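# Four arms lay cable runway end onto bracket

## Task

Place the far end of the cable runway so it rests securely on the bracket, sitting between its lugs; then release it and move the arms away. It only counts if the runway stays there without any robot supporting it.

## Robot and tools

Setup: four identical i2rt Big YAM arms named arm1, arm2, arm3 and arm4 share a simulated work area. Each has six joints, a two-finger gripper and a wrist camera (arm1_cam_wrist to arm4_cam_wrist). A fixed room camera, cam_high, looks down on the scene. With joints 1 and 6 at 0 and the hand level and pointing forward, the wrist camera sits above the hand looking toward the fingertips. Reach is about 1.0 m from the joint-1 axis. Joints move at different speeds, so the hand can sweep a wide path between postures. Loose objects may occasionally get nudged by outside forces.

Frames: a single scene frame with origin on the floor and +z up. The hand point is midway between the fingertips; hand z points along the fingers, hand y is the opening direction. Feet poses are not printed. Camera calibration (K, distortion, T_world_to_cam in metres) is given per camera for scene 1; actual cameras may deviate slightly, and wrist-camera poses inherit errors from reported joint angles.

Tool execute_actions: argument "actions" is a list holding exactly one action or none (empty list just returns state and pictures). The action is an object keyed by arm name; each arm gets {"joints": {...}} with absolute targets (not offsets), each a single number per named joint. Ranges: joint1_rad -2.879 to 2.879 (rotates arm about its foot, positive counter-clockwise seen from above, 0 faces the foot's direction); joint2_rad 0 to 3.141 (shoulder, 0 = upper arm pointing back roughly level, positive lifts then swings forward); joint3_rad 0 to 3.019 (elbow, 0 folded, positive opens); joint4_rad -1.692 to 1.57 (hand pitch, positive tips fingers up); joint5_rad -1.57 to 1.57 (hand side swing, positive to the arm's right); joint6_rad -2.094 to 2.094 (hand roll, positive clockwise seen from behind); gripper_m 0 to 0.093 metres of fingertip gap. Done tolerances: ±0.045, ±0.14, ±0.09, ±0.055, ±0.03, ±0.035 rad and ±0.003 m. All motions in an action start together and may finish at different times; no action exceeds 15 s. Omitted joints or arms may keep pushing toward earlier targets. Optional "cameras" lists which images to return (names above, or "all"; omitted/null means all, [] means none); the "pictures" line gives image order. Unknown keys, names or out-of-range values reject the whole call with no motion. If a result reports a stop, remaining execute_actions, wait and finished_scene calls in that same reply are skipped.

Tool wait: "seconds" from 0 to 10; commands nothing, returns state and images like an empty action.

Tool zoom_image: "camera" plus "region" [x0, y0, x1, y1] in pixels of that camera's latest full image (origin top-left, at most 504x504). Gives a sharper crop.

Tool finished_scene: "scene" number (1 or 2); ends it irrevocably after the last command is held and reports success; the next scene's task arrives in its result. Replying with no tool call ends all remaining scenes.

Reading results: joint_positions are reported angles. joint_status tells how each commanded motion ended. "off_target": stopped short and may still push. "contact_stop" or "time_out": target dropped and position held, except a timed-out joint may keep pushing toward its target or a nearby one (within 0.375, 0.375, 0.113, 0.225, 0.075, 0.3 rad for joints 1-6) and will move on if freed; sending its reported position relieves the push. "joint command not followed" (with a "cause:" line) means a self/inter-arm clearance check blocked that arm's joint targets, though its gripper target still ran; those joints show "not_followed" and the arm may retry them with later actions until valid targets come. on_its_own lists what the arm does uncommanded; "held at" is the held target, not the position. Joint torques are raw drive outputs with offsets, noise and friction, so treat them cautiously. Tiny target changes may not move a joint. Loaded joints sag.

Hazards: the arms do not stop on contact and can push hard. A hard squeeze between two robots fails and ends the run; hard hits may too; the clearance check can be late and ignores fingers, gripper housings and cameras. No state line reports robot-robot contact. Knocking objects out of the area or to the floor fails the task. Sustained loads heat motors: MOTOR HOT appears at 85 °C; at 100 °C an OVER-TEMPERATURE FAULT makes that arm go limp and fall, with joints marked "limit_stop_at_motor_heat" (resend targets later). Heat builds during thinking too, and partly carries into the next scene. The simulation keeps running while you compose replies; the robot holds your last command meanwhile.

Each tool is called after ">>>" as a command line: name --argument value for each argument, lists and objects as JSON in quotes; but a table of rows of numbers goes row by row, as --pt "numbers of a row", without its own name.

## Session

>>> execute_actions --actions '[]'

Scene clock: 0.00 s.
Joint torques (N m, as the arm reports them, + toward a larger angle): no reading
arm1.joint_positions: joint1_rad=-0.281 joint2_rad=+0.567 joint3_rad=+1.412 joint4_rad=-1.172 joint5_rad=-0.202 joint6_rad=-0.245 gripper_m=+0.095
arm1.joint_status: not commanded
arm1.hand: x=-0.9341 y=-0.2656 z=+1.3820 quat_wxyz=(-0.490, +0.556, -0.590, -0.321) (m; scene frame)
arm2.joint_positions: joint1_rad=+0.423 joint2_rad=+0.506 joint3_rad=+1.323 joint4_rad=-1.302 joint5_rad=+0.109 joint6_rad=+0.258 gripper_m=+0.094
arm2.joint_status: not commanded
arm2.hand: x=-0.2469 y=+0.3238 z=+1.3558 quat_wxyz=(-0.435, -0.596, -0.615, +0.280) (m; scene frame)
arm3.joint_positions: joint1_rad=+0.406 joint2_rad=+0.627 joint3_rad=+1.432 joint4_rad=-1.450 joint5_rad=-0.201 joint6_rad=+0.412 gripper_m=+0.095
arm3.joint_status: not commanded
arm3.hand: x=+0.4782 y=-0.3858 z=+1.3100 quat_wxyz=(-0.043, +0.707, -0.538, -0.457) (m; scene frame)
arm4.joint_positions: joint1_rad=-0.038 joint2_rad=+0.531 joint3_rad=+1.396 joint4_rad=-1.322 joint5_rad=+0.039 joint6_rad=-0.372 gripper_m=+0.094
arm4.joint_status: not commanded
arm4.hand: x=+1.2338 y=+0.3005 z=+1.3581 quat_wxyz=(-0.303, -0.454, -0.718, +0.432) (m; scene frame)
pictures: arm1_cam_wrist, arm2_cam_wrist, arm3_cam_wrist, arm4_cam_wrist, cam_high
camera_calibration (this result's frames):
arm1_cam_wrist: T_world_to_cam=[[0.964007, -0.190951, 0.185007, 0.590481], [-0.0491083, -0.811748, -0.581939, 0.549166], [0.261301, 0.551908, -0.791909, 1.60594], [0, 0, 0, 1]] pos_world=[-0.961892, -0.327791, 1.48209]
arm2_cam_wrist: T_world_to_cam=[[-0.975517, -0.136506, -0.17243, 0.0408956], [-0.0520739, 0.905124, -0.421946, 0.265333], [0.213669, -0.402637, -0.890073, 1.50773], [0, 0, 0, 1]] pos_world=[-0.268444, 0.372492, 1.461]
arm3_cam_wrist: T_world_to_cam=[[0.799937, 0.414746, -0.43369, 0.344568], [0.34127, -0.908885, -0.239716, -0.192456], [-0.493595, 0.043752, -0.86859, 1.51107], [0, 0, 0, 1]] pos_world=[0.535903, -0.383941, 1.4158]
arm4_cam_wrist: T_world_to_cam=[[-0.91442, -0.212641, 0.344412, 0.720899], [-0.352669, 0.836143, -0.420106, 0.758785], [-0.198646, -0.505617, -0.839578, 1.65985], [0, 0, 0, 1]] pos_world=[1.25653, 0.358089, 1.46406]
Images, in order (width x height): arm1_cam_wrist 896x504, arm2_cam_wrist 896x504, arm3_cam_wrist 896x504, arm4_cam_wrist 896x504, cam_high 896x504.

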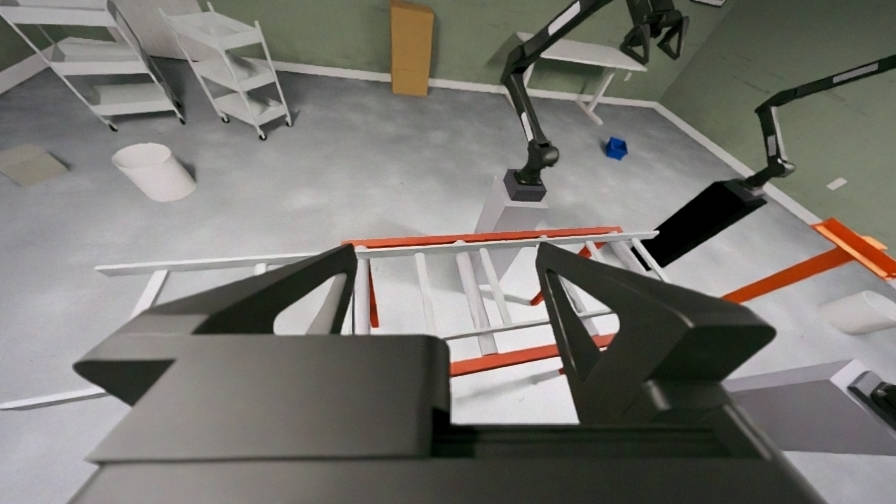

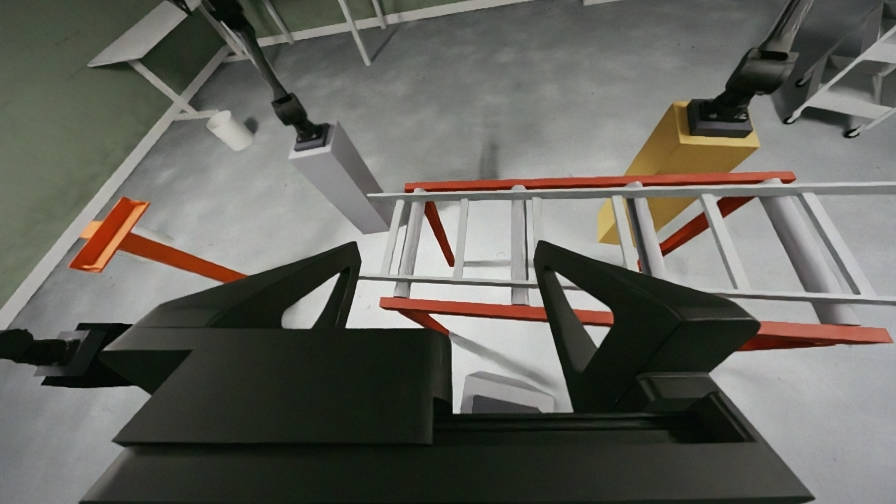

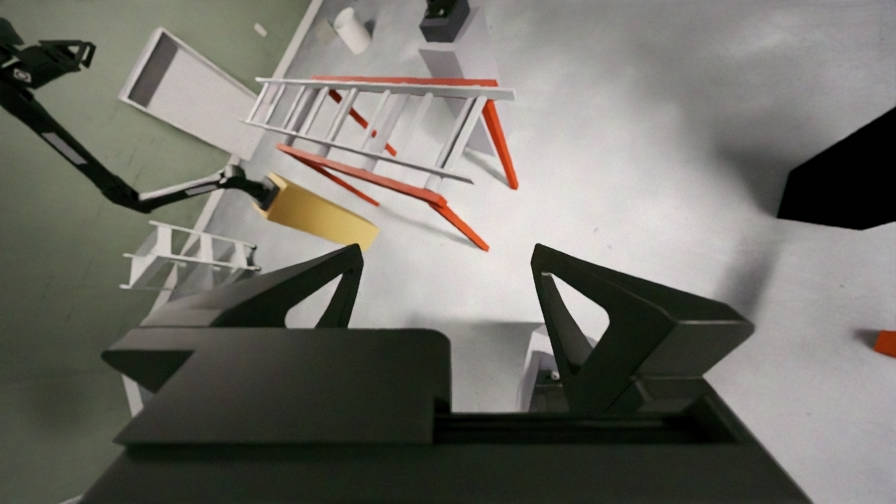

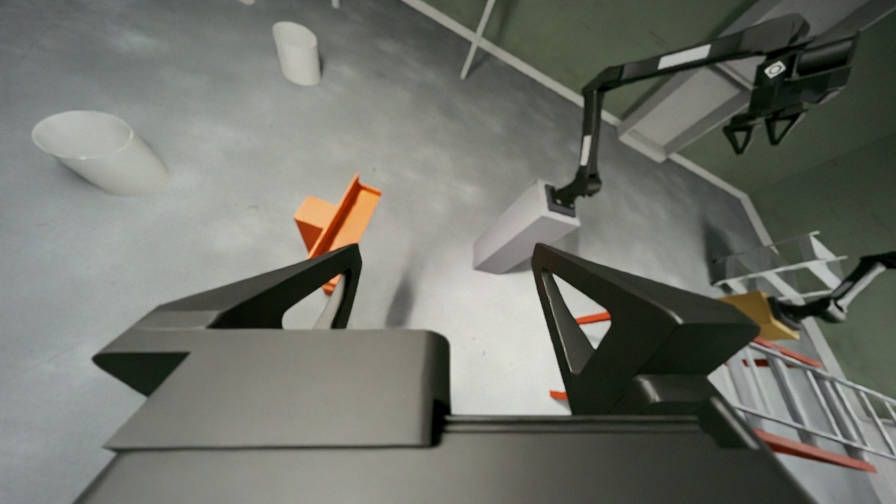

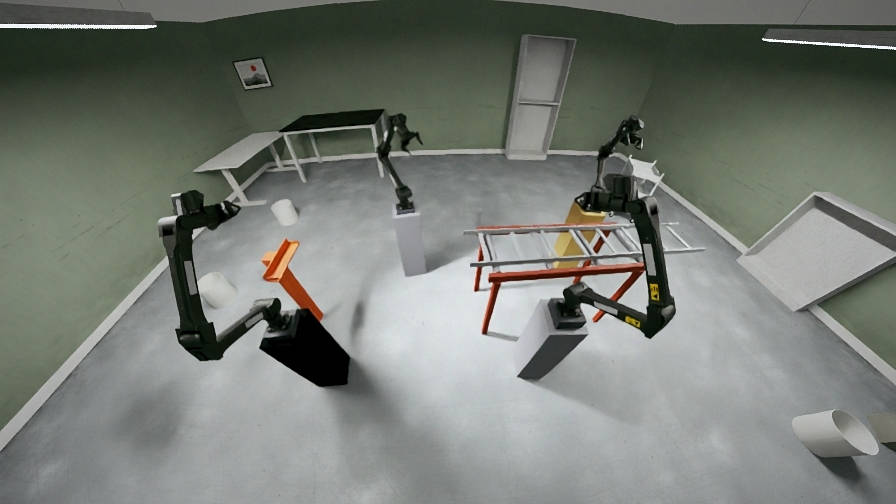

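>>> execute_actions --actions '[{"arm1":{"joints":{"joint1_rad":0.652,"joint2_rad":1.462,"joint3_rad":1.012,"joint4_rad":-1.10,"joint5_rad":0,"joint6_rad":2.05,"gripper_m":0.07}},"arm2":{"joints":{"joint1_rad":-0.369,"joint2_rad":1.54,"joint3_rad":0.997,"joint4_rad":-1.0,"joint5_rad":0,"joint6_rad":-2.01,"gripper_m":0.07}},"arm3":{"joints":{"joint1_rad":0.14,"joint2_rad":1.535,"joint3_rad":1.115,"joint4_rad":-1.13,"joint5_rad":0,"joint6_rad":1.895,"gripper_m":0.07}},"arm4":{"joints":{"joint1_rad":0.218,"joint2_rad":1.71,"joint3_rad":1.745,"joint4_rad":-1.58,"joint5_rad":0,"joint6_rad":1.91}}}]' --cameras '["arm1_cam_wrist","arm2_cam_wrist","arm4_cam_wrist"]'

Scene clock: 28.80 s.
Joint torques (N m, as the arm reports them, + toward a larger angle): arm1=[-0.79 -8.3  11.46  1.32  0.08  0.21] | arm2=[ 1.71 -7.39  7.96  0.36 -0.06 -0.15] | arm3=[ -0.72 -13.27   9.03   1.31   0.21  -0.04] | arm4=[  0.94 -17.22   8.66  -0.55  -0.11   0.03]
arm1.joint_positions: joint1_rad=+0.648 joint2_rad=+1.456 joint3_rad=+0.993 joint4_rad=-1.111 joint5_rad=+0.000 joint6_rad=+2.037 gripper_m=+0.070
arm1.joint_status: all done
arm1.hand: x=-1.1783 y=-0.1370 z=+0.8812 quat_wxyz=(+0.000, +0.007, -1.000, +0.001) (m; scene frame)
arm2.joint_positions: joint1_rad=-0.375 joint2_rad=+1.538 joint3_rad=+0.983 joint4_rad=-1.010 joint5_rad=-0.001 joint6_rad=-1.996 gripper_m=+0.070
arm2.joint_status: all done
arm2.hand: x=-0.4737 y=+0.1559 z=+0.8827 quat_wxyz=(+0.002, -0.010, -1.000, +0.002) (m; scene frame)
arm3.joint_positions: joint1_rad=+0.145 joint2_rad=+1.534 joint3_rad=+1.113 joint4_rad=-1.145 joint5_rad=-0.003 joint6_rad=+1.886 gripper_m=+0.070
arm3.joint_status: all done
arm3.hand: x=+0.4872 y=-0.1370 z=+0.8847 quat_wxyz=(+0.005, +0.002, -1.000, -0.007) (m; scene frame)
arm4.joint_positions: joint1_rad=+0.212 joint2_rad=+1.738 joint3_rad=+1.725 joint4_rad=-1.563 joint5_rad=+0.003 joint6_rad=+1.898 gripper_m=+0.094
arm4.joint_status: all done
arm4.hand: x=+1.3994 y=-0.0023 z=+1.0353 quat_wxyz=(+0.003, -1.000, -0.008, +0.005) (m; scene frame)
pictures: arm1_cam_wrist, arm2_cam_wrist, arm4_cam_wrist
camera_calibration (this result's frames):
arm1_cam_wrist: T_world_to_cam=[[0.0270687, -0.999349, 0.0238394, -0.129631], [-0.816934, -0.00837132, 0.57667, -1.46554], [-0.576095, -0.035085, -0.816629, 0.156888], [0, 0, 0, 1]] pos_world=[-1.10336, -0.136311, 0.976341]
arm2_cam_wrist: T_world_to_cam=[[-0.0167347, -0.999857, 0.00243755, 0.149592], [-0.801456, 0.0148715, 0.597869, -0.910524], [-0.59782, 0.00805155, -0.80159, 0.54101], [0, 0, 0, 1]] pos_world=[-0.403815, 0.158756, 0.977678]
arm4_cam_wrist: T_world_to_cam=[[-0.0140737, 0.999858, 0.00925327, 0.0088858], [0.822075, 0.00630225, 0.569345, -1.7354], [0.569206, 0.0156197, -0.822047, 0.177167], [0, 0, 0, 1]] pos_world=[1.32591, -0.000714914, 1.1336]
Images, in order (width x height): arm1_cam_wrist 896x504, arm2_cam_wrist 896x504, arm4_cam_wrist 896x504.

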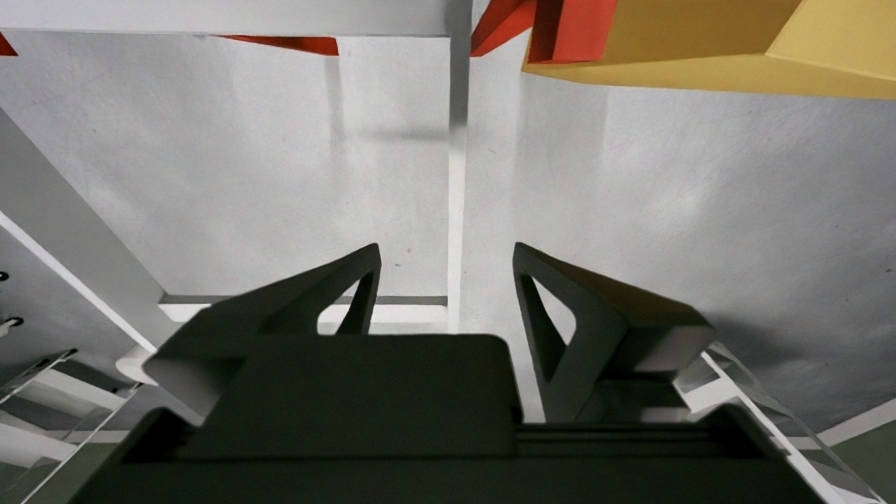

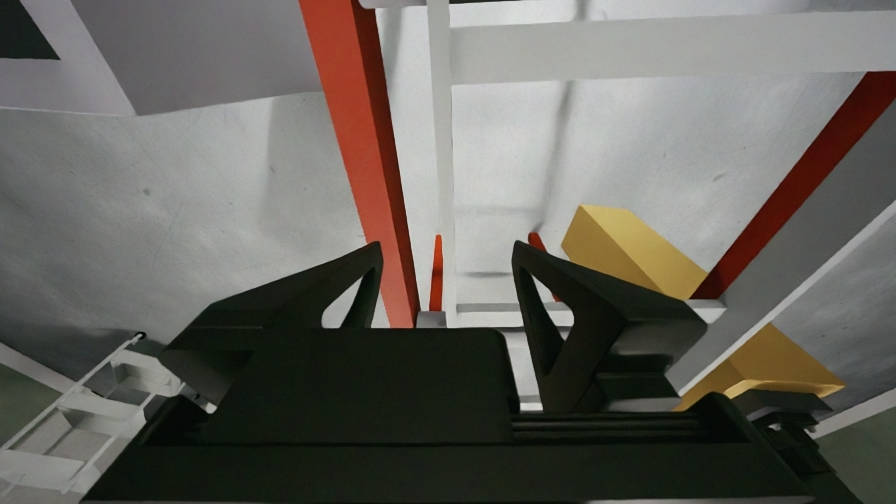

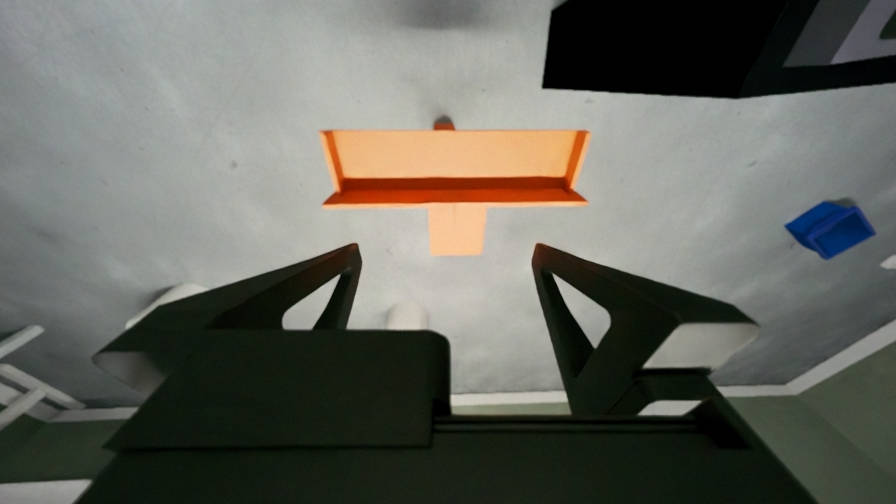

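>>> execute_actions --actions '[{"arm1":{"joints":{"joint1_rad":0.665,"joint2_rad":1.559,"joint3_rad":0.884,"joint4_rad":-0.864}},"arm2":{"joints":{"joint2_rad":1.668,"joint3_rad":0.913,"joint4_rad":-0.778}},"arm4":{"joints":{"joint1_rad":-1.1325,"joint2_rad":2.095,"joint3_rad":1.872,"joint4_rad":-1.29,"joint6_rad":0.56,"gripper_m":0.07}}}]' --cameras '[]'

>>> execute_actions --actions '[{"arm1":{"joints":{"gripper_m":0.0}},"arm2":{"joints":{"gripper_m":0.0}}}]' --cameras '[]'

Scene clock: 51.80 s.
Joint torques (N m, as the arm reports them, + toward a larger angle): arm1=[ 0.14 -9.84  9.72  1.57  0.08  0.2 ] | arm2=[ 1.72 -9.44  6.76  0.17 -0.05 -0.16] | arm3=[ -0.7  -13.19   9.03   1.3    0.2   -0.04] | arm4=[  0.53 -21.79   8.48   0.29  -0.08  -0.19]
arm1.joint_positions: joint1_rad=+0.650 joint2_rad=+1.568 joint3_rad=+0.869 joint4_rad=-0.882 joint5_rad=+0.000 joint6_rad=+2.037 gripper_m=+0.070
arm1.joint_status: all done
arm1.hand: x=-1.1752 y=-0.1446 z=+0.8009 quat_wxyz=(-0.002, +0.008, -1.000, +0.005) (m; scene frame)
arm2.joint_positions: joint1_rad=-0.375 joint2_rad=+1.679 joint3_rad=+0.899 joint4_rad=-0.788 joint5_rad=-0.001 joint6_rad=-1.997 gripper_m=+0.070
arm2.joint_status: all done
arm2.hand: x=-0.4734 y=+0.1570 z=+0.8036 quat_wxyz=(+0.001, -0.009, -1.000, +0.001) (m; scene frame)
arm3.joint_positions: joint1_rad=+0.145 joint2_rad=+1.534 joint3_rad=+1.113 joint4_rad=-1.145 joint5_rad=-0.003 joint6_rad=+1.886 gripper_m=+0.070
arm3.joint_status: not commanded
arm3.hand: x=+0.4872 y=-0.1370 z=+0.8847 quat_wxyz=(+0.005, +0.002, -1.000, -0.007) (m; scene frame)
arm4.joint_positions: joint1_rad=-1.133 joint2_rad=+2.128 joint3_rad=+1.852 joint4_rad=-1.295 joint5_rad=+0.001 joint6_rad=+0.572 gripper_m=+0.070
arm4.joint_status: all done
arm4.hand: x=+0.6747 y=+0.1516 z=+0.8630 quat_wxyz=(+0.002, -1.000, +0.001, +0.002) (m; scene frame)
pictures: none
No camera images: the call's "cameras" was empty. Leave "cameras" out to get every camera's image.

Scene clock: 52.47 s.
Joint torques (N m, as the arm reports them, + toward a larger angle): arm1=[ 0.12 -9.79  9.71  1.29 -0.07  0.17] | arm2=[ 1.21 -9.25  6.91  0.31 -0.07  0.11] | arm3=[ -0.73 -13.24   9.02   1.31   0.21  -0.04] | arm4=[  0.68 -21.61   8.42   0.29  -0.07  -0.18]
arm1.joint_positions: joint1_rad=+0.650 joint2_rad=+1.568 joint3_rad=+0.869 joint4_rad=-0.874 joint5_rad=+0.004 joint6_rad=+2.041 gripper_m=+0.009
arm1.joint_status: gripper_m off_target (ended at +0.009, target +0.000)
arm1.hand: x=-1.1755 y=-0.1425 z=+0.8009 quat_wxyz=(-0.002, +0.006, -1.000, +0.000) (m; scene frame)
arm2.joint_positions: joint1_rad=-0.375 joint2_rad=+1.679 joint3_rad=+0.899 joint4_rad=-0.786 joint5_rad=-0.001 joint6_rad=-2.022 gripper_m=+0.009
arm2.joint_status: gripper_m off_target (ended at +0.009, target +0.000)
arm2.hand: x=-0.4736 y=+0.1566 z=+0.8036 quat_wxyz=(+0.002, +0.003, -1.000, +0.002) (m; scene frame)
arm3.joint_positions: joint1_rad=+0.145 joint2_rad=+1.534 joint3_rad=+1.113 joint4_rad=-1.145 joint5_rad=-0.003 joint6_rad=+1.886 gripper_m=+0.070
arm3.joint_status: not commanded
arm3.hand: x=+0.4872 y=-0.1370 z=+0.8847 quat_wxyz=(+0.005, +0.002, -1.000, -0.007) (m; scene frame)
arm4.joint_positions: joint1_rad=-1.133 joint2_rad=+2.128 joint3_rad=+1.852 joint4_rad=-1.295 joint5_rad=+0.001 joint6_rad=+0.572 gripper_m=+0.070
arm4.joint_status: not commanded
arm4.hand: x=+0.6747 y=+0.1516 z=+0.8630 quat_wxyz=(+0.002, -1.000, +0.001, +0.002) (m; scene frame)
pictures: none
No camera images: the call's "cameras" was empty. Leave "cameras" out to get every camera's image.

>>> execute_actions --actions '[{"arm1":{"joints":{"joint1_rad":0.16,"joint2_rad":1.466,"joint3_rad":0.795,"joint4_rad":-0.873,"joint6_rad":1.558}},"arm2":{"joints":{"joint1_rad":0.077,"joint2_rad":1.58,"joint3_rad":0.81,"joint4_rad":-0.776,"joint6_rad":-1.557}}}]' --cameras '[]'

>>> execute_actions --actions '[{"arm1":{"joints":{"joint1_rad":-0.31,"joint2_rad":1.581,"joint3_rad":0.932,"joint4_rad":-0.89,"joint6_rad":1.085}},"arm2":{"joints":{"joint1_rad":0.53,"joint2_rad":1.675,"joint3_rad":0.936,"joint4_rad":-0.81,"joint6_rad":-1.105}}}]' --cameras '["cam_high"]'

Scene clock: 68.77 s.
Joint torques (N m, as the arm reports them, + toward a larger angle): arm1=[-1.17 -8.94 10.79  1.14  0.24  0.13] | arm2=[-0.04 -8.59  7.04 -0.01  0.23  0.06] | arm3=[ -0.7  -13.26   9.02   1.3    0.21  -0.04] | arm4=[  0.7  -21.84   8.45   0.27  -0.08  -0.19]
arm1.joint_positions: joint1_rad=+0.161 joint2_rad=+1.481 joint3_rad=+0.768 joint4_rad=-0.880 joint5_rad=-0.004 joint6_rad=+1.553 gripper_m=+0.009
arm1.joint_status: all done
arm1.hand: x=-0.9979 y=-0.1413 z=+0.8009 quat_wxyz=(+0.003, +0.006, -1.000, +0.011) (m; scene frame)
arm2.joint_positions: joint1_rad=+0.090 joint2_rad=+1.600 joint3_rad=+0.792 joint4_rad=-0.776 joint5_rad=-0.008 joint6_rad=-1.561 gripper_m=+0.009
arm2.joint_status: all done
arm2.hand: x=-0.2919 y=+0.1588 z=+0.8032 quat_wxyz=(-0.003, +0.005, -1.000, -0.007) (m; scene frame)
arm3.joint_positions: joint1_rad=+0.145 joint2_rad=+1.534 joint3_rad=+1.113 joint4_rad=-1.145 joint5_rad=-0.003 joint6_rad=+1.886 gripper_m=+0.070
arm3.joint_status: not commanded
arm3.hand: x=+0.4872 y=-0.1370 z=+0.8847 quat_wxyz=(+0.005, +0.002, -1.000, -0.007) (m; scene frame)
arm4.joint_positions: joint1_rad=-1.133 joint2_rad=+2.128 joint3_rad=+1.852 joint4_rad=-1.295 joint5_rad=+0.001 joint6_rad=+0.572 gripper_m=+0.070
arm4.joint_status: not commanded
arm4.hand: x=+0.6747 y=+0.1516 z=+0.8630 quat_wxyz=(+0.002, -1.000, +0.001, +0.002) (m; scene frame)
pictures: none
No camera images: the call's "cameras" was empty. Leave "cameras" out to get every camera's image.

Scene clock: 70.23 s.
Joint torques (N m, as the arm reports them, + toward a larger angle): arm1=[ -0.23 -10.13  11.43   1.46  -0.07   0.17] | arm2=[-0.96 -9.84  7.08  0.02  0.61 -0.06] | arm3=[ -0.69 -13.26   9.02   1.3    0.21  -0.04] | arm4=[  0.66 -21.82   8.43   0.3   -0.08  -0.19]
arm1.joint_positions: joint1_rad=-0.320 joint2_rad=+1.589 joint3_rad=+0.899 joint4_rad=-0.905 joint5_rad=+0.004 joint6_rad=+1.075 gripper_m=+0.010
arm1.joint_status: all done
arm1.hand: x=-0.8184 y=-0.1401 z=+0.8019 quat_wxyz=(+0.004, +0.004, -1.000, +0.011) (m; scene frame)
arm2.joint_positions: joint1_rad=+0.552 joint2_rad=+1.692 joint3_rad=+0.921 joint4_rad=-0.812 joint5_rad=-0.016 joint6_rad=-1.102 gripper_m=+0.009
arm2.joint_status: all done
arm2.hand: x=-0.1096 y=+0.1613 z=+0.8039 quat_wxyz=(-0.003, +0.007, -1.000, -0.009) (m; scene frame)
arm3.joint_positions: joint1_rad=+0.145 joint2_rad=+1.534 joint3_rad=+1.113 joint4_rad=-1.145 joint5_rad=-0.003 joint6_rad=+1.886 gripper_m=+0.070
arm3.joint_status: not commanded
arm3.hand: x=+0.4872 y=-0.1370 z=+0.8847 quat_wxyz=(+0.005, +0.002, -1.000, -0.007) (m; scene frame)
arm4.joint_positions: joint1_rad=-1.133 joint2_rad=+2.128 joint3_rad=+1.852 joint4_rad=-1.295 joint5_rad=+0.001 joint6_rad=+0.572 gripper_m=+0.070
arm4.joint_status: not commanded
arm4.hand: x=+0.6747 y=+0.1516 z=+0.8630 quat_wxyz=(+0.002, -1.000, +0.001, +0.002) (m; scene frame)
pictures: cam_high
Images, in order (width x height): cam_high 896x504.

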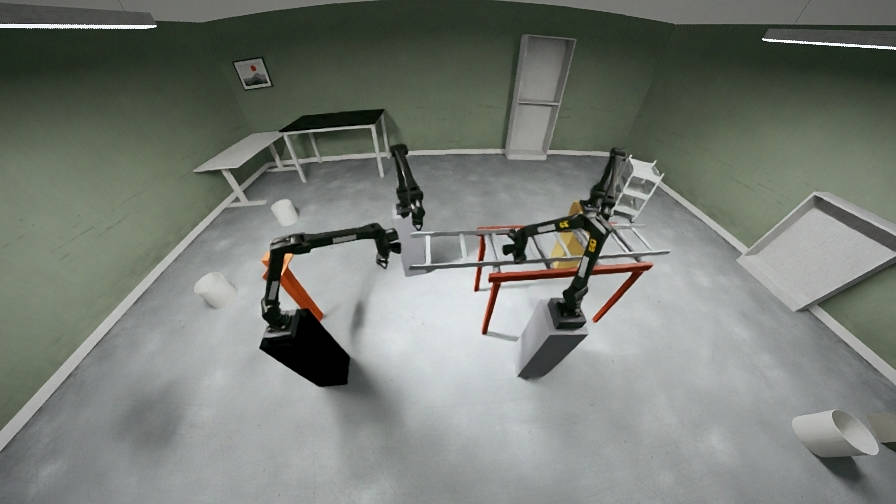

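>>> execute_actions --actions '[{"arm1":{"joints":{"joint1_rad":-0.63,"joint2_rad":1.825,"joint3_rad":1.275,"joint4_rad":-0.98,"joint6_rad":0.768}},"arm2":{"joints":{"joint1_rad":0.843,"joint2_rad":1.90,"joint3_rad":1.28,"joint4_rad":-0.925,"joint6_rad":-0.79}}}]' --cameras '[]'

>>> execute_actions --actions '[{"arm1":{"joints":{"joint1_rad":-0.825,"joint2_rad":2.162,"joint3_rad":1.825,"joint4_rad":-1.19,"joint6_rad":0.573}},"arm2":{"joints":{"joint1_rad":1.04,"joint2_rad":2.222,"joint3_rad":1.83,"joint4_rad":-1.16,"joint6_rad":-0.593}},"arm3":{"joints":{"joint1_rad":0.24,"joint2_rad":1.642,"joint3_rad":1.158,"joint4_rad":-1.062,"joint6_rad":1.995}},"arm4":{"joints":{"joint1_rad":-1.15,"joint2_rad":2.085,"joint3_rad":1.81,"joint4_rad":-1.235,"joint6_rad":0.54}}}]' --cameras '["arm3_cam_wrist","arm4_cam_wrist"]'

Scene clock: 81.63 s.
Joint torques (N m, as the arm reports them, + toward a larger angle): arm1=[  0.22 -14.28  11.72   1.46  -0.25   0.21] | arm2=[ -1.92 -13.19   7.3    0.05   1.    -0.13] | arm3=[ -0.69 -13.13   9.03   1.3    0.21  -0.04] | arm4=[  0.63 -21.89   8.48   0.28  -0.08  -0.19]
arm1.joint_positions: joint1_rad=-0.646 joint2_rad=+1.833 joint3_rad=+1.247 joint4_rad=-0.992 joint5_rad=+0.009 joint6_rad=+0.754 gripper_m=+0.009
arm1.joint_status: all done
arm1.hand: x=-0.6339 y=-0.1368 z=+0.8043 quat_wxyz=(+0.000, +0.002, -1.000, +0.006) (m; scene frame)
arm2.joint_positions: joint1_rad=+0.876 joint2_rad=+1.915 joint3_rad=+1.270 joint4_rad=-0.924 joint5_rad=-0.024 joint6_rad=-0.778 gripper_m=+0.009
arm2.joint_status: all done
arm2.hand: x=+0.0768 y=+0.1633 z=+0.8055 quat_wxyz=(-0.007, +0.006, -1.000, -0.009) (m; scene frame)
arm3.joint_positions: joint1_rad=+0.145 joint2_rad=+1.534 joint3_rad=+1.113 joint4_rad=-1.145 joint5_rad=-0.003 joint6_rad=+1.886 gripper_m=+0.070
arm3.joint_status: not commanded
arm3.hand: x=+0.4872 y=-0.1370 z=+0.8847 quat_wxyz=(+0.005, +0.002, -1.000, -0.007) (m; scene frame)
arm4.joint_positions: joint1_rad=-1.133 joint2_rad=+2.128 joint3_rad=+1.852 joint4_rad=-1.295 joint5_rad=+0.001 joint6_rad=+0.572 gripper_m=+0.070
arm4.joint_status: not commanded
arm4.hand: x=+0.6747 y=+0.1516 z=+0.8630 quat_wxyz=(+0.002, -1.000, +0.001, +0.002) (m; scene frame)
pictures: none
No camera images: the call's "cameras" was empty. Leave "cameras" out to get every camera's image.

Scene clock: 82.97 s.
Joint torques (N m, as the arm reports them, + toward a larger angle): arm1=[  0.39 -18.88  12.85   1.56   0.02   0.21] | arm2=[ -1.36 -16.54   8.66  -0.45   0.53  -0.11] | arm3=[ -0.46 -15.33  11.88   1.15   0.15  -0.04] | arm4=[ -0.14 -21.78   6.99   0.79  -0.08  -0.19]
arm1.joint_positions: joint1_rad=-0.842 joint2_rad=+2.162 joint3_rad=+1.796 joint4_rad=-1.204 joint5_rad=+0.001 joint6_rad=+0.559 gripper_m=+0.009
arm1.joint_status: all done
arm1.hand: x=-0.4526 y=-0.1368 z=+0.8074 quat_wxyz=(+0.000, +0.001, -1.000, +0.000) (m; scene frame)
arm2.joint_positions: joint1_rad=+1.071 joint2_rad=+2.224 joint3_rad=+1.815 joint4_rad=-1.143 joint5_rad=-0.013 joint6_rad=-0.582 gripper_m=+0.009
arm2.joint_status: all done
arm2.hand: x=+0.2578 y=+0.1651 z=+0.8089 quat_wxyz=(-0.010, +0.006, -1.000, -0.001) (m; scene frame)
arm3.joint_positions: joint1_rad=+0.245 joint2_rad=+1.650 joint3_rad=+1.118 joint4_rad=-1.076 joint5_rad=-0.002 joint6_rad=+1.986 gripper_m=+0.070
arm3.joint_status: all done
arm3.hand: x=+0.4417 y=-0.1389 z=+0.8388 quat_wxyz=(-0.003, +0.002, -1.000, +0.012) (m; scene frame)
arm4.joint_positions: joint1_rad=-1.143 joint2_rad=+2.120 joint3_rad=+1.810 joint4_rad=-1.254 joint5_rad=+0.001 joint6_rad=+0.551 gripper_m=+0.070
arm4.joint_status: all done
arm4.hand: x=+0.6750 y=+0.1594 z=+0.8529 quat_wxyz=(+0.000, -1.000, -0.004, +0.005) (m; scene frame)
pictures: arm3_cam_wrist, arm4_cam_wrist
camera_calibration (this result's frames):
arm3_cam_wrist: T_world_to_cam=[[-0.000862717, -0.999737, 0.0229302, -0.158765], [-0.827108, 0.0136011, 0.561879, -0.0966967], [-0.562043, -0.018481, -0.826902, 1.05963], [0, 0, 0, 1]] pos_world=[0.515442, -0.137825, 0.934183]
arm4_cam_wrist: T_world_to_cam=[[-0.00571234, 0.999981, 0.00241757, -0.16113], [0.822877, 0.00332693, 0.56821, -1.0362], [0.568191, 0.00523518, -0.82288, 0.440111], [0, 0, 0, 1]] pos_world=[0.601681, 0.16227, 0.95133]
Images, in order (width x height): arm3_cam_wrist 896x504, arm4_cam_wrist 896x504.

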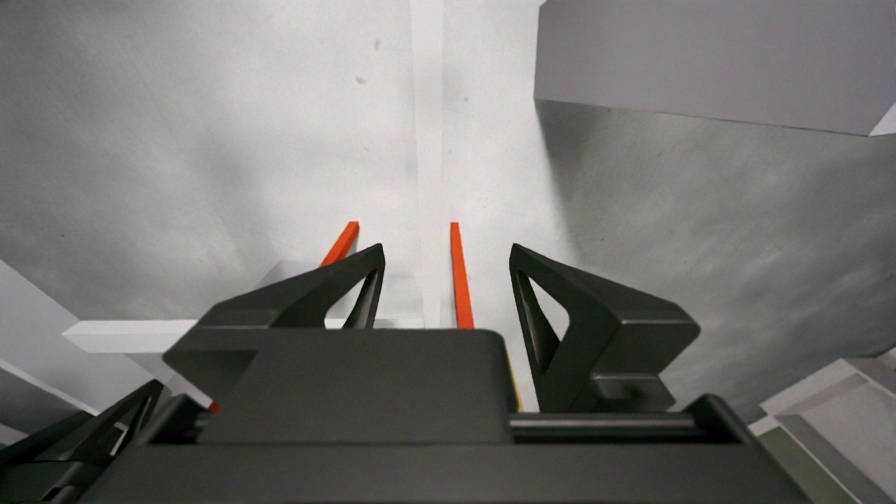

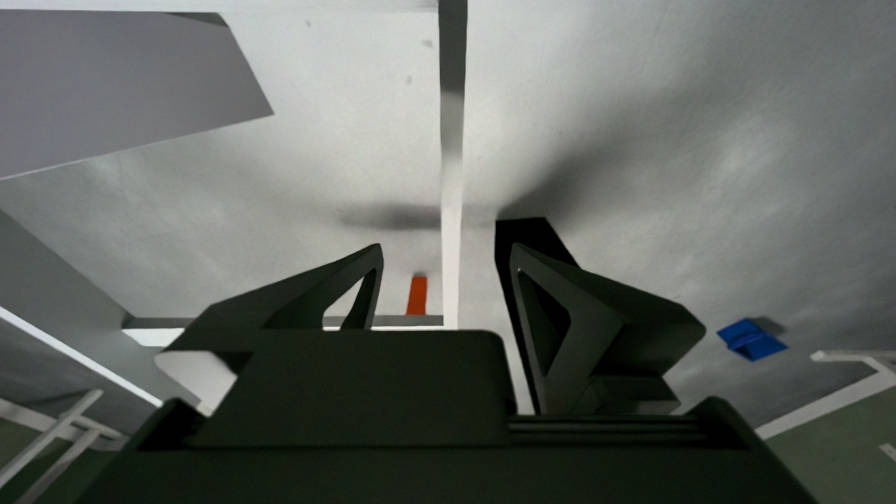

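>>> execute_actions --actions '[{"arm3":{"joints":{"joint2_rad":1.70,"joint3_rad":1.07,"joint4_rad":-0.917}},"arm4":{"joints":{"joint2_rad":2.188,"joint3_rad":1.757,"joint4_rad":-1.13}}}]' --cameras '[]'

Scene clock: 89.83 s.
Joint torques (N m, as the arm reports them, + toward a larger angle): arm1=[  0.38 -18.89  12.83   1.56   0.02   0.21] | arm2=[ -1.78 -16.26   8.68  -0.47   0.51  -0.13] | arm3=[ -0.67 -14.83   7.79   1.3    0.14  -0.04] | arm4=[  0.   -20.04   6.88   0.69  -0.07  -0.19]
arm1.joint_positions: joint1_rad=-0.842 joint2_rad=+2.162 joint3_rad=+1.796 joint4_rad=-1.204 joint5_rad=+0.001 joint6_rad=+0.559 gripper_m=+0.009
arm1.joint_status: not commanded
arm1.hand: x=-0.4526 y=-0.1368 z=+0.8074 quat_wxyz=(+0.000, +0.001, -1.000, +0.000) (m; scene frame)
arm2.joint_positions: joint1_rad=+1.071 joint2_rad=+2.224 joint3_rad=+1.815 joint4_rad=-1.143 joint5_rad=-0.013 joint6_rad=-0.582 gripper_m=+0.009
arm2.joint_status: not commanded
arm2.hand: x=+0.2578 y=+0.1651 z=+0.8089 quat_wxyz=(-0.010, +0.006, -1.000, -0.001) (m; scene frame)
arm3.joint_positions: joint1_rad=+0.245 joint2_rad=+1.700 joint3_rad=+1.073 joint4_rad=-0.932 joint5_rad=-0.002 joint6_rad=+1.987 gripper_m=+0.070
arm3.joint_status: all done
arm3.hand: x=+0.4372 y=-0.1288 z=+0.8032 quat_wxyz=(+0.007, +0.001, -1.000, -0.011) (m; scene frame)
arm4.joint_positions: joint1_rad=-1.143 joint2_rad=+2.197 joint3_rad=+1.752 joint4_rad=-1.148 joint5_rad=+0.001 joint6_rad=+0.551 gripper_m=+0.070
arm4.joint_status: all done
arm4.hand: x=+0.6787 y=+0.1621 z=+0.7845 quat_wxyz=(+0.008, -1.000, -0.004, -0.007) (m; scene frame)
pictures: none
No camera images: the call's "cameras" was empty. Leave "cameras" out to get every camera's image.

>>> execute_actions --actions '[{"arm3":{"joints":{"gripper_m":0}},"arm4":{"joints":{"gripper_m":0}},"arm1":{"joints":{"gripper_m":0.05}},"arm2":{"joints":{"gripper_m":0.05}}}]' --cameras '[]'

Scene clock: 94.43 s.
Joint torques (N m, as the arm reports them, + toward a larger angle): arm1=[  0.04 -18.77  12.84   1.51   0.02   0.2 ] | arm2=[  1.49 -17.01   8.72  -0.17   0.1   -0.11] | arm3=[ -0.69 -14.87   7.75   1.3    0.21  -0.17] | arm4=[  0.1  -19.92   6.89   0.67  -0.01  -0.14]
arm1.joint_positions: joint1_rad=-0.839 joint2_rad=+2.162 joint3_rad=+1.796 joint4_rad=-1.204 joint5_rad=+0.001 joint6_rad=+0.560 gripper_m=+0.050
arm1.joint_status: all done
arm1.hand: x=-0.4534 y=-0.1353 z=+0.8074 quat_wxyz=(-0.001, +0.002, -1.000, +0.000) (m; scene frame)
arm2.joint_positions: joint1_rad=+1.039 joint2_rad=+2.224 joint3_rad=+1.815 joint4_rad=-1.151 joint5_rad=-0.003 joint6_rad=-0.582 gripper_m=+0.050
arm2.joint_status: all done
arm2.hand: x=+0.2433 y=+0.1469 z=+0.8089 quat_wxyz=(-0.004, -0.010, -1.000, +0.001) (m; scene frame)
arm3.joint_positions: joint1_rad=+0.245 joint2_rad=+1.700 joint3_rad=+1.072 joint4_rad=-0.932 joint5_rad=-0.004 joint6_rad=+2.001 gripper_m=+0.009
arm3.joint_status: gripper_m off_target (ended at +0.009, target +0.000)
arm3.hand: x=+0.4371 y=-0.1294 z=+0.8029 quat_wxyz=(+0.007, -0.006, -1.000, -0.010) (m; scene frame)
arm4.joint_positions: joint1_rad=-1.143 joint2_rad=+2.197 joint3_rad=+1.752 joint4_rad=-1.147 joint5_rad=+0.000 joint6_rad=+0.547 gripper_m=+0.007
arm4.joint_status: gripper_m off_target (ended at +0.007, target +0.000)
arm4.hand: x=+0.6786 y=+0.1618 z=+0.7845 quat_wxyz=(+0.007, -1.000, -0.006, -0.007) (m; scene frame)
pictures: none
No camera images: the call's "cameras" was empty. Leave "cameras" out to get every camera's image.

>>> execute_actions --actions '[{"arm1":{"joints":{"joint2_rad":1.8}},"arm2":{"joints":{"joint2_rad":1.8}},"arm3":{"joints":{"joint1_rad":-0.155,"joint2_rad":1.565,"joint3_rad":1.0,"joint4_rad":-0.94,"joint6_rad":1.6}},"arm4":{"joints":{"joint1_rad":-0.95,"joint2_rad":1.83,"joint3_rad":1.25,"joint4_rad":-0.925,"joint6_rad":0.74}}}]' --cameras '[]'

>>> execute_actions --actions '[{"arm2":{"joints":{"joint3_rad":1.97,"joint4_rad":-0.45,"joint5_rad":-0.45,"joint6_rad":0}},"arm3":{"joints":{"joint1_rad":-0.563,"joint2_rad":1.595,"joint3_rad":1.115,"joint4_rad":-1.0,"joint6_rad":1.19}},"arm4":{"joints":{"joint1_rad":-0.64,"joint2_rad":1.53,"joint3_rad":0.935,"joint4_rad":-0.865,"joint6_rad":1.045}}}]' --cameras '["cam_high"]'

Scene clock: 115.93 s.
Joint torques (N m, as the arm reports them, + toward a larger angle): arm1=[  0.17 -16.68  12.39   2.23   0.02   0.18] | arm2=[  1.37 -12.82   9.63   0.54   0.09  -0.11] | arm3=[  0.42 -17.52  11.11   0.56  -0.03  -0.15] | arm4=[ -0.49 -18.73   8.32  -0.12   0.26  -0.33]
arm1.joint_positions: joint1_rad=-0.839 joint2_rad=+1.809 joint3_rad=+1.817 joint4_rad=-1.204 joint5_rad=+0.001 joint6_rad=+0.560 gripper_m=+0.050
arm1.joint_status: all done
arm1.hand: x=-0.4508 y=-0.1338 z=+1.0391 quat_wxyz=(-0.157, +0.002, -0.983, -0.099) (m; scene frame)
arm2.joint_positions: joint1_rad=+1.039 joint2_rad=+1.796 joint3_rad=+1.818 joint4_rad=-1.154 joint5_rad=-0.003 joint6_rad=-0.582 gripper_m=+0.050
arm2.joint_status: all done
arm2.hand: x=+0.2439 y=+0.1468 z=+1.0870 quat_wxyz=(-0.180, -0.009, -0.976, +0.120) (m; scene frame)
arm3.joint_positions: joint1_rad=-0.165 joint2_rad=+1.612 joint3_rad=+0.963 joint4_rad=-0.937 joint5_rad=+0.002 joint6_rad=+1.604 gripper_m=+0.009
arm3.joint_status: all done
arm3.hand: x=+0.6175 y=-0.1346 z=+0.8037 quat_wxyz=(+0.002, -0.012, -1.000, +0.003) (m; scene frame)
arm4.joint_positions: joint1_rad=-0.935 joint2_rad=+1.887 joint3_rad=+1.213 joint4_rad=-0.919 joint5_rad=-0.006 joint6_rad=+0.765 gripper_m=+0.007
arm4.joint_status: all done
arm4.hand: x=+0.8626 y=+0.1548 z=+0.7815 quat_wxyz=(+0.007, -1.000, -0.001, -0.008) (m; scene frame)
pictures: none
No camera images: the call's "cameras" was empty. Leave "cameras" out to get every camera's image.

Scene clock: 117.53 s.
Joint torques (N m, as the arm reports them, + toward a larger angle): arm1=[  0.12 -16.68  12.37   2.23   0.02   0.18] | arm2=[  1.63 -13.77  13.05   1.94  -0.27   0.13] | arm3=[ -0.71 -19.16  12.75  -0.41  -0.14  -0.27] | arm4=[  0.67 -17.42   8.67  -0.43   0.32  -0.17]
arm1.joint_positions: joint1_rad=-0.839 joint2_rad=+1.809 joint3_rad=+1.817 joint4_rad=-1.204 joint5_rad=+0.001 joint6_rad=+0.560 gripper_m=+0.050
arm1.joint_status: not commanded
arm1.hand: x=-0.4508 y=-0.1338 z=+1.0391 quat_wxyz=(-0.157, +0.002, -0.983, -0.099) (m; scene frame)
arm2.joint_positions: joint1_rad=+1.039 joint2_rad=+1.800 joint3_rad=+1.924 joint4_rad=-0.471 joint5_rad=-0.446 joint6_rad=-0.014 gripper_m=+0.050
arm2.joint_status: all done
arm2.hand: x=+0.3766 y=+0.1452 z=+1.2690 quat_wxyz=(-0.587, -0.110, -0.802, -0.003) (m; scene frame)
arm3.joint_positions: joint1_rad=-0.555 joint2_rad=+1.647 joint3_rad=+1.064 joint4_rad=-0.971 joint5_rad=+0.003 joint6_rad=+1.208 gripper_m=+0.009
arm3.joint_status: all done
arm3.hand: x=+0.7858 y=-0.1313 z=+0.8201 quat_wxyz=(-0.001, -0.009, -1.000, -0.013) (m; scene frame)
arm4.joint_positions: joint1_rad=-0.642 joint2_rad=+1.623 joint3_rad=+0.889 joint4_rad=-0.850 joint5_rad=-0.007 joint6_rad=+1.055 gripper_m=+0.007
arm4.joint_status: all done
arm4.hand: x=+1.0302 y=+0.1596 z=+0.7993 quat_wxyz=(+0.005, -1.000, -0.002, -0.004) (m; scene frame)
pictures: cam_high
Images, in order (width x height): cam_high 896x504.

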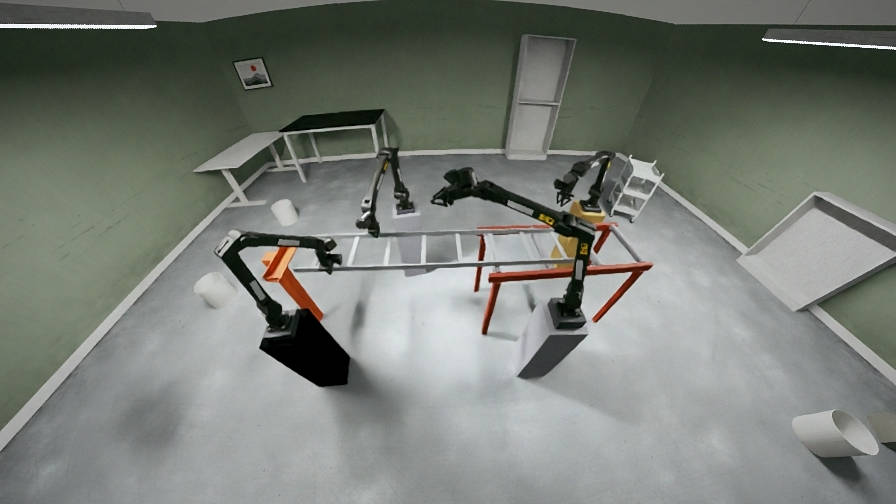

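>>> execute_actions --actions '[{"arm3":{"joints":{"joint1_rad":-0.757,"joint2_rad":1.70,"joint3_rad":1.252,"joint4_rad":-1.05,"joint6_rad":0.995}},"arm4":{"joints":{"joint1_rad":-0.394,"joint2_rad":1.435,"joint3_rad":0.847,"joint4_rad":-0.845,"joint6_rad":1.293}}}]' --cameras '["cam_high","arm2_cam_wrist"]'

>>> zoom_image --camera "arm2_cam_wrist" --region '[380, 70, 540, 190]'

>>> zoom_image --camera "cam_high" --region '[240, 215, 380, 305]'

Scene clock: 124.40 s.
Joint torques (N m, as the arm reports them, + toward a larger angle): arm1=[  0.14 -16.59  12.37   2.23   0.02   0.18] | arm2=[  1.2  -13.92  12.9    1.95  -0.29   0.14] | arm3=[ -0.64 -20.65  12.41  -0.09   0.03  -0.29] | arm4=[  0.23 -17.86   8.98  -0.73   0.48  -0.28]
arm1.joint_positions: joint1_rad=-0.839 joint2_rad=+1.809 joint3_rad=+1.817 joint4_rad=-1.204 joint5_rad=+0.001 joint6_rad=+0.560 gripper_m=+0.050
arm1.joint_status: not commanded
arm1.hand: x=-0.4508 y=-0.1338 z=+1.0391 quat_wxyz=(-0.157, +0.002, -0.983, -0.099) (m; scene frame)
arm2.joint_positions: joint1_rad=+1.039 joint2_rad=+1.800 joint3_rad=+1.924 joint4_rad=-0.471 joint5_rad=-0.446 joint6_rad=-0.014 gripper_m=+0.050
arm2.joint_status: not commanded
arm2.hand: x=+0.3766 y=+0.1452 z=+1.2690 quat_wxyz=(-0.587, -0.110, -0.802, -0.003) (m; scene frame)
arm3.joint_positions: joint1_rad=-0.752 joint2_rad=+1.749 joint3_rad=+1.207 joint4_rad=-1.030 joint5_rad=+0.000 joint6_rad=+1.014 gripper_m=+0.009
arm3.joint_status: all done
arm3.hand: x=+0.8848 y=-0.1365 z=+0.8210 quat_wxyz=(+0.004, -0.011, -1.000, -0.005) (m; scene frame)
arm4.joint_positions: joint1_rad=-0.389 joint2_rad=+1.550 joint3_rad=+0.796 joint4_rad=-0.821 joint5_rad=-0.010 joint6_rad=+1.313 gripper_m=+0.007
arm4.joint_status: all done
arm4.hand: x=+1.1300 y=+0.1524 z=+0.7984 quat_wxyz=(+0.002, -1.000, +0.000, -0.003) (m; scene frame)
pictures: arm2_cam_wrist, cam_high
camera_calibration (this result's frames):
arm2_cam_wrist: T_world_to_cam=[[-0.16988, -0.976536, -0.132354, 0.377515], [-0.790633, 0.215231, -0.573215, 0.993064], [0.588252, 0.00726573, -0.808645, 0.92153], [0, 0, 0, 1]] pos_world=[0.30719, 0.148224, 1.3644]
Images, in order (width x height): arm2_cam_wrist 896x504, cam_high 896x504.

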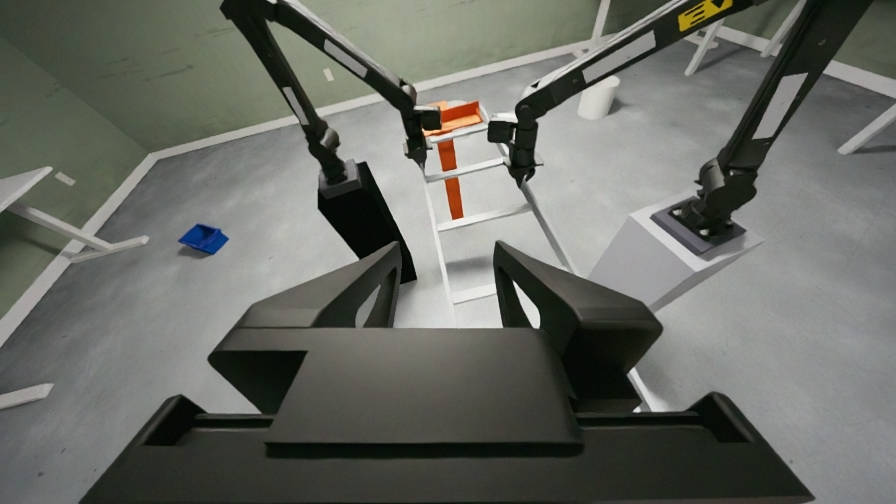

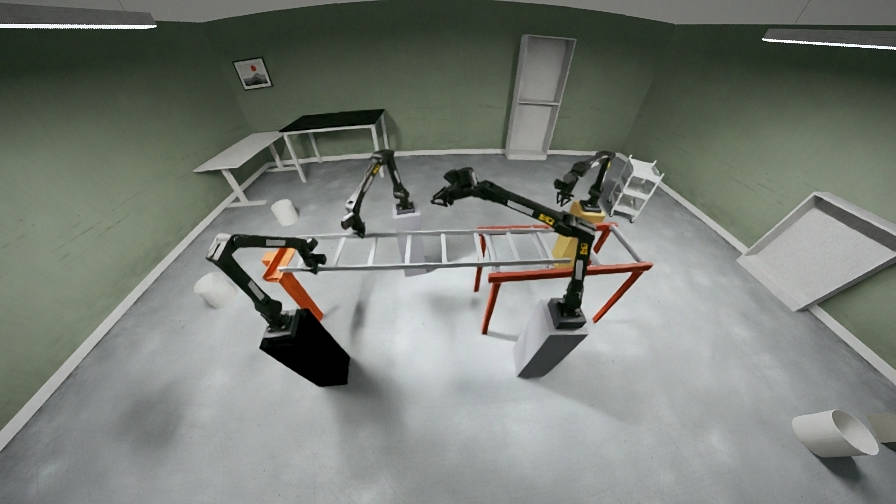

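Region (380, 70, 540, 190) of arm2_cam_wrist's 896x504 image, scaled by 3.150, with more detail than that image has; it fills the top 378 rows of this view, and the rest is white.

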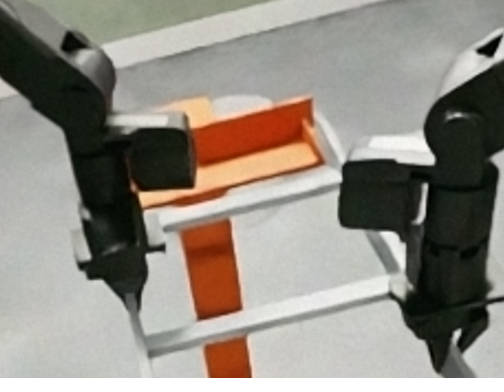

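Region (240, 215, 380, 305) of cam_high's 896x504 image, scaled by 3.600, with more detail than that image has; it fills the top 324 rows of this view, and the rest is white.

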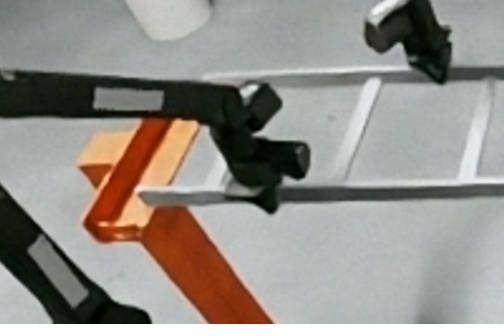

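>>> execute_actions --actions '[{"arm3":{"joints":{"joint1_rad":-0.868,"joint2_rad":1.80,"joint3_rad":1.419,"joint4_rad":-1.11,"joint6_rad":0.883}},"arm4":{"joints":{"joint1_rad":-0.185,"joint2_rad":1.36,"joint3_rad":0.794,"joint4_rad":-0.86,"joint6_rad":1.505}}}]' --cameras '["cam_high","arm2_cam_wrist"]'

>>> zoom_image --camera "arm2_cam_wrist" --region '[380, 70, 540, 190]'

>>> zoom_image --camera "cam_high" --region '[240, 215, 380, 305]'

Scene clock: 137.00 s.
Joint torques (N m, as the arm reports them, + toward a larger angle): arm1=[  0.13 -16.56  12.35   2.25   0.02   0.19] | arm2=[  1.02 -13.65  12.97   2.01  -0.3    0.15] | arm3=[ -0.39 -22.85  12.43  -0.18   0.09  -0.25] | arm4=[  0.32 -17.36   9.22  -1.05   0.69  -0.17]
arm1.joint_positions: joint1_rad=-0.839 joint2_rad=+1.809 joint3_rad=+1.817 joint4_rad=-1.204 joint5_rad=+0.001 joint6_rad=+0.560 gripper_m=+0.050
arm1.joint_status: not commanded
arm1.hand: x=-0.4508 y=-0.1338 z=+1.0391 quat_wxyz=(-0.157, +0.002, -0.983, -0.099) (m; scene frame)
arm2.joint_positions: joint1_rad=+1.039 joint2_rad=+1.800 joint3_rad=+1.924 joint4_rad=-0.471 joint5_rad=-0.446 joint6_rad=-0.014 gripper_m=+0.050
arm2.joint_status: not commanded
arm2.hand: x=+0.3766 y=+0.1452 z=+1.2690 quat_wxyz=(-0.587, -0.110, -0.802, -0.003) (m; scene frame)
arm3.joint_positions: joint1_rad=-0.864 joint2_rad=+1.849 joint3_rad=+1.377 joint4_rad=-1.086 joint5_rad=-0.001 joint6_rad=+0.898 gripper_m=+0.009
arm3.joint_status: all done
arm3.hand: x=+0.9613 y=-0.1287 z=+0.8291 quat_wxyz=(-0.001, -0.009, -1.000, -0.011) (m; scene frame)
arm4.joint_positions: joint1_rad=-0.181 joint2_rad=+1.478 joint3_rad=+0.739 joint4_rad=-0.827 joint5_rad=-0.015 joint6_rad=+1.515 gripper_m=+0.007
arm4.joint_status: all done
arm4.hand: x=+1.2055 y=+0.1622 z=+0.8057 quat_wxyz=(-0.002, -1.000, -0.003, -0.005) (m; scene frame)
pictures: arm2_cam_wrist, cam_high
camera_calibration (this result's frames):
arm2_cam_wrist: T_world_to_cam=[[-0.16988, -0.976536, -0.132354, 0.377515], [-0.790633, 0.215231, -0.573215, 0.993064], [0.588252, 0.00726573, -0.808645, 0.92153], [0, 0, 0, 1]] pos_world=[0.30719, 0.148224, 1.3644]
Images, in order (width x height): arm2_cam_wrist 896x504, cam_high 896x504.

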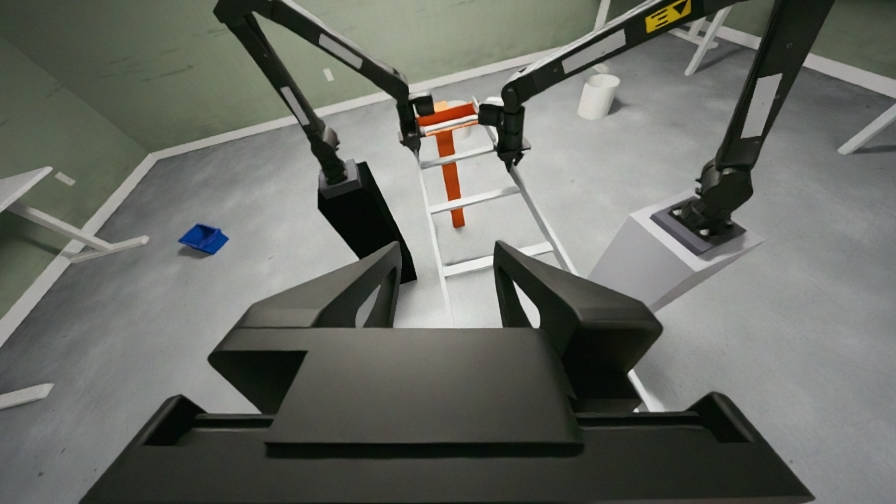

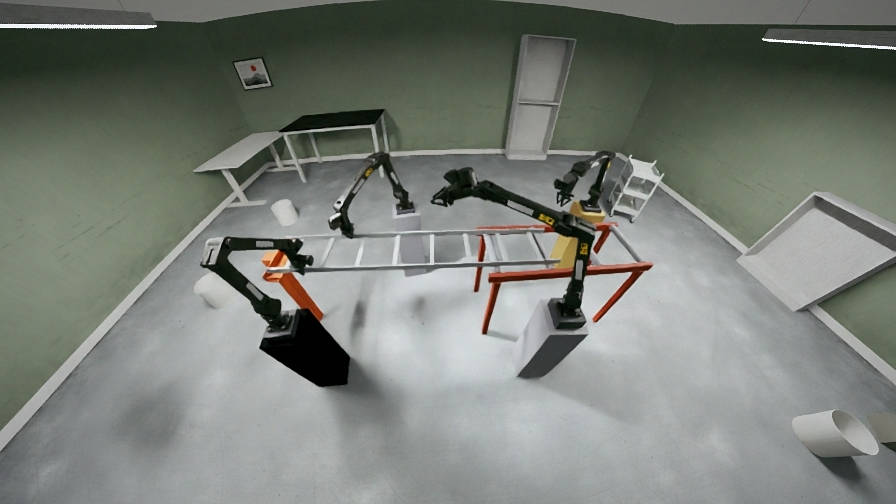

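Region (380, 70, 540, 190) of arm2_cam_wrist's 896x504 image, scaled by 3.150, with more detail than that image has; it fills the top 378 rows of this view, and the rest is white.

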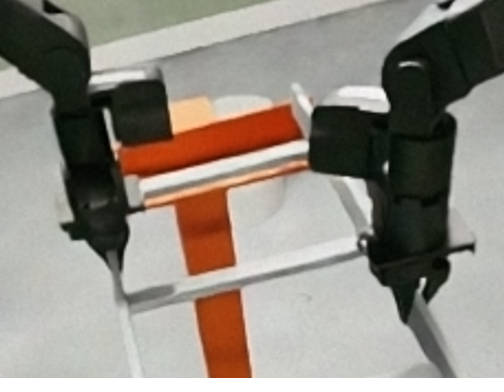

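Region (240, 215, 380, 305) of cam_high's 896x504 image, scaled by 3.600, with more detail than that image has; it fills the top 324 rows of this view, and the rest is white.

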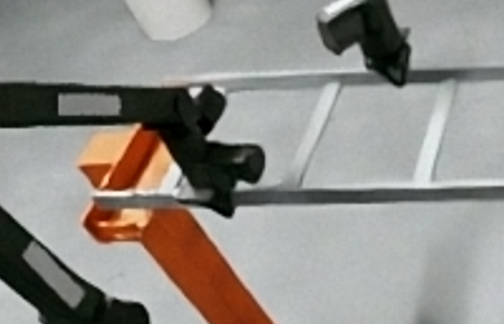

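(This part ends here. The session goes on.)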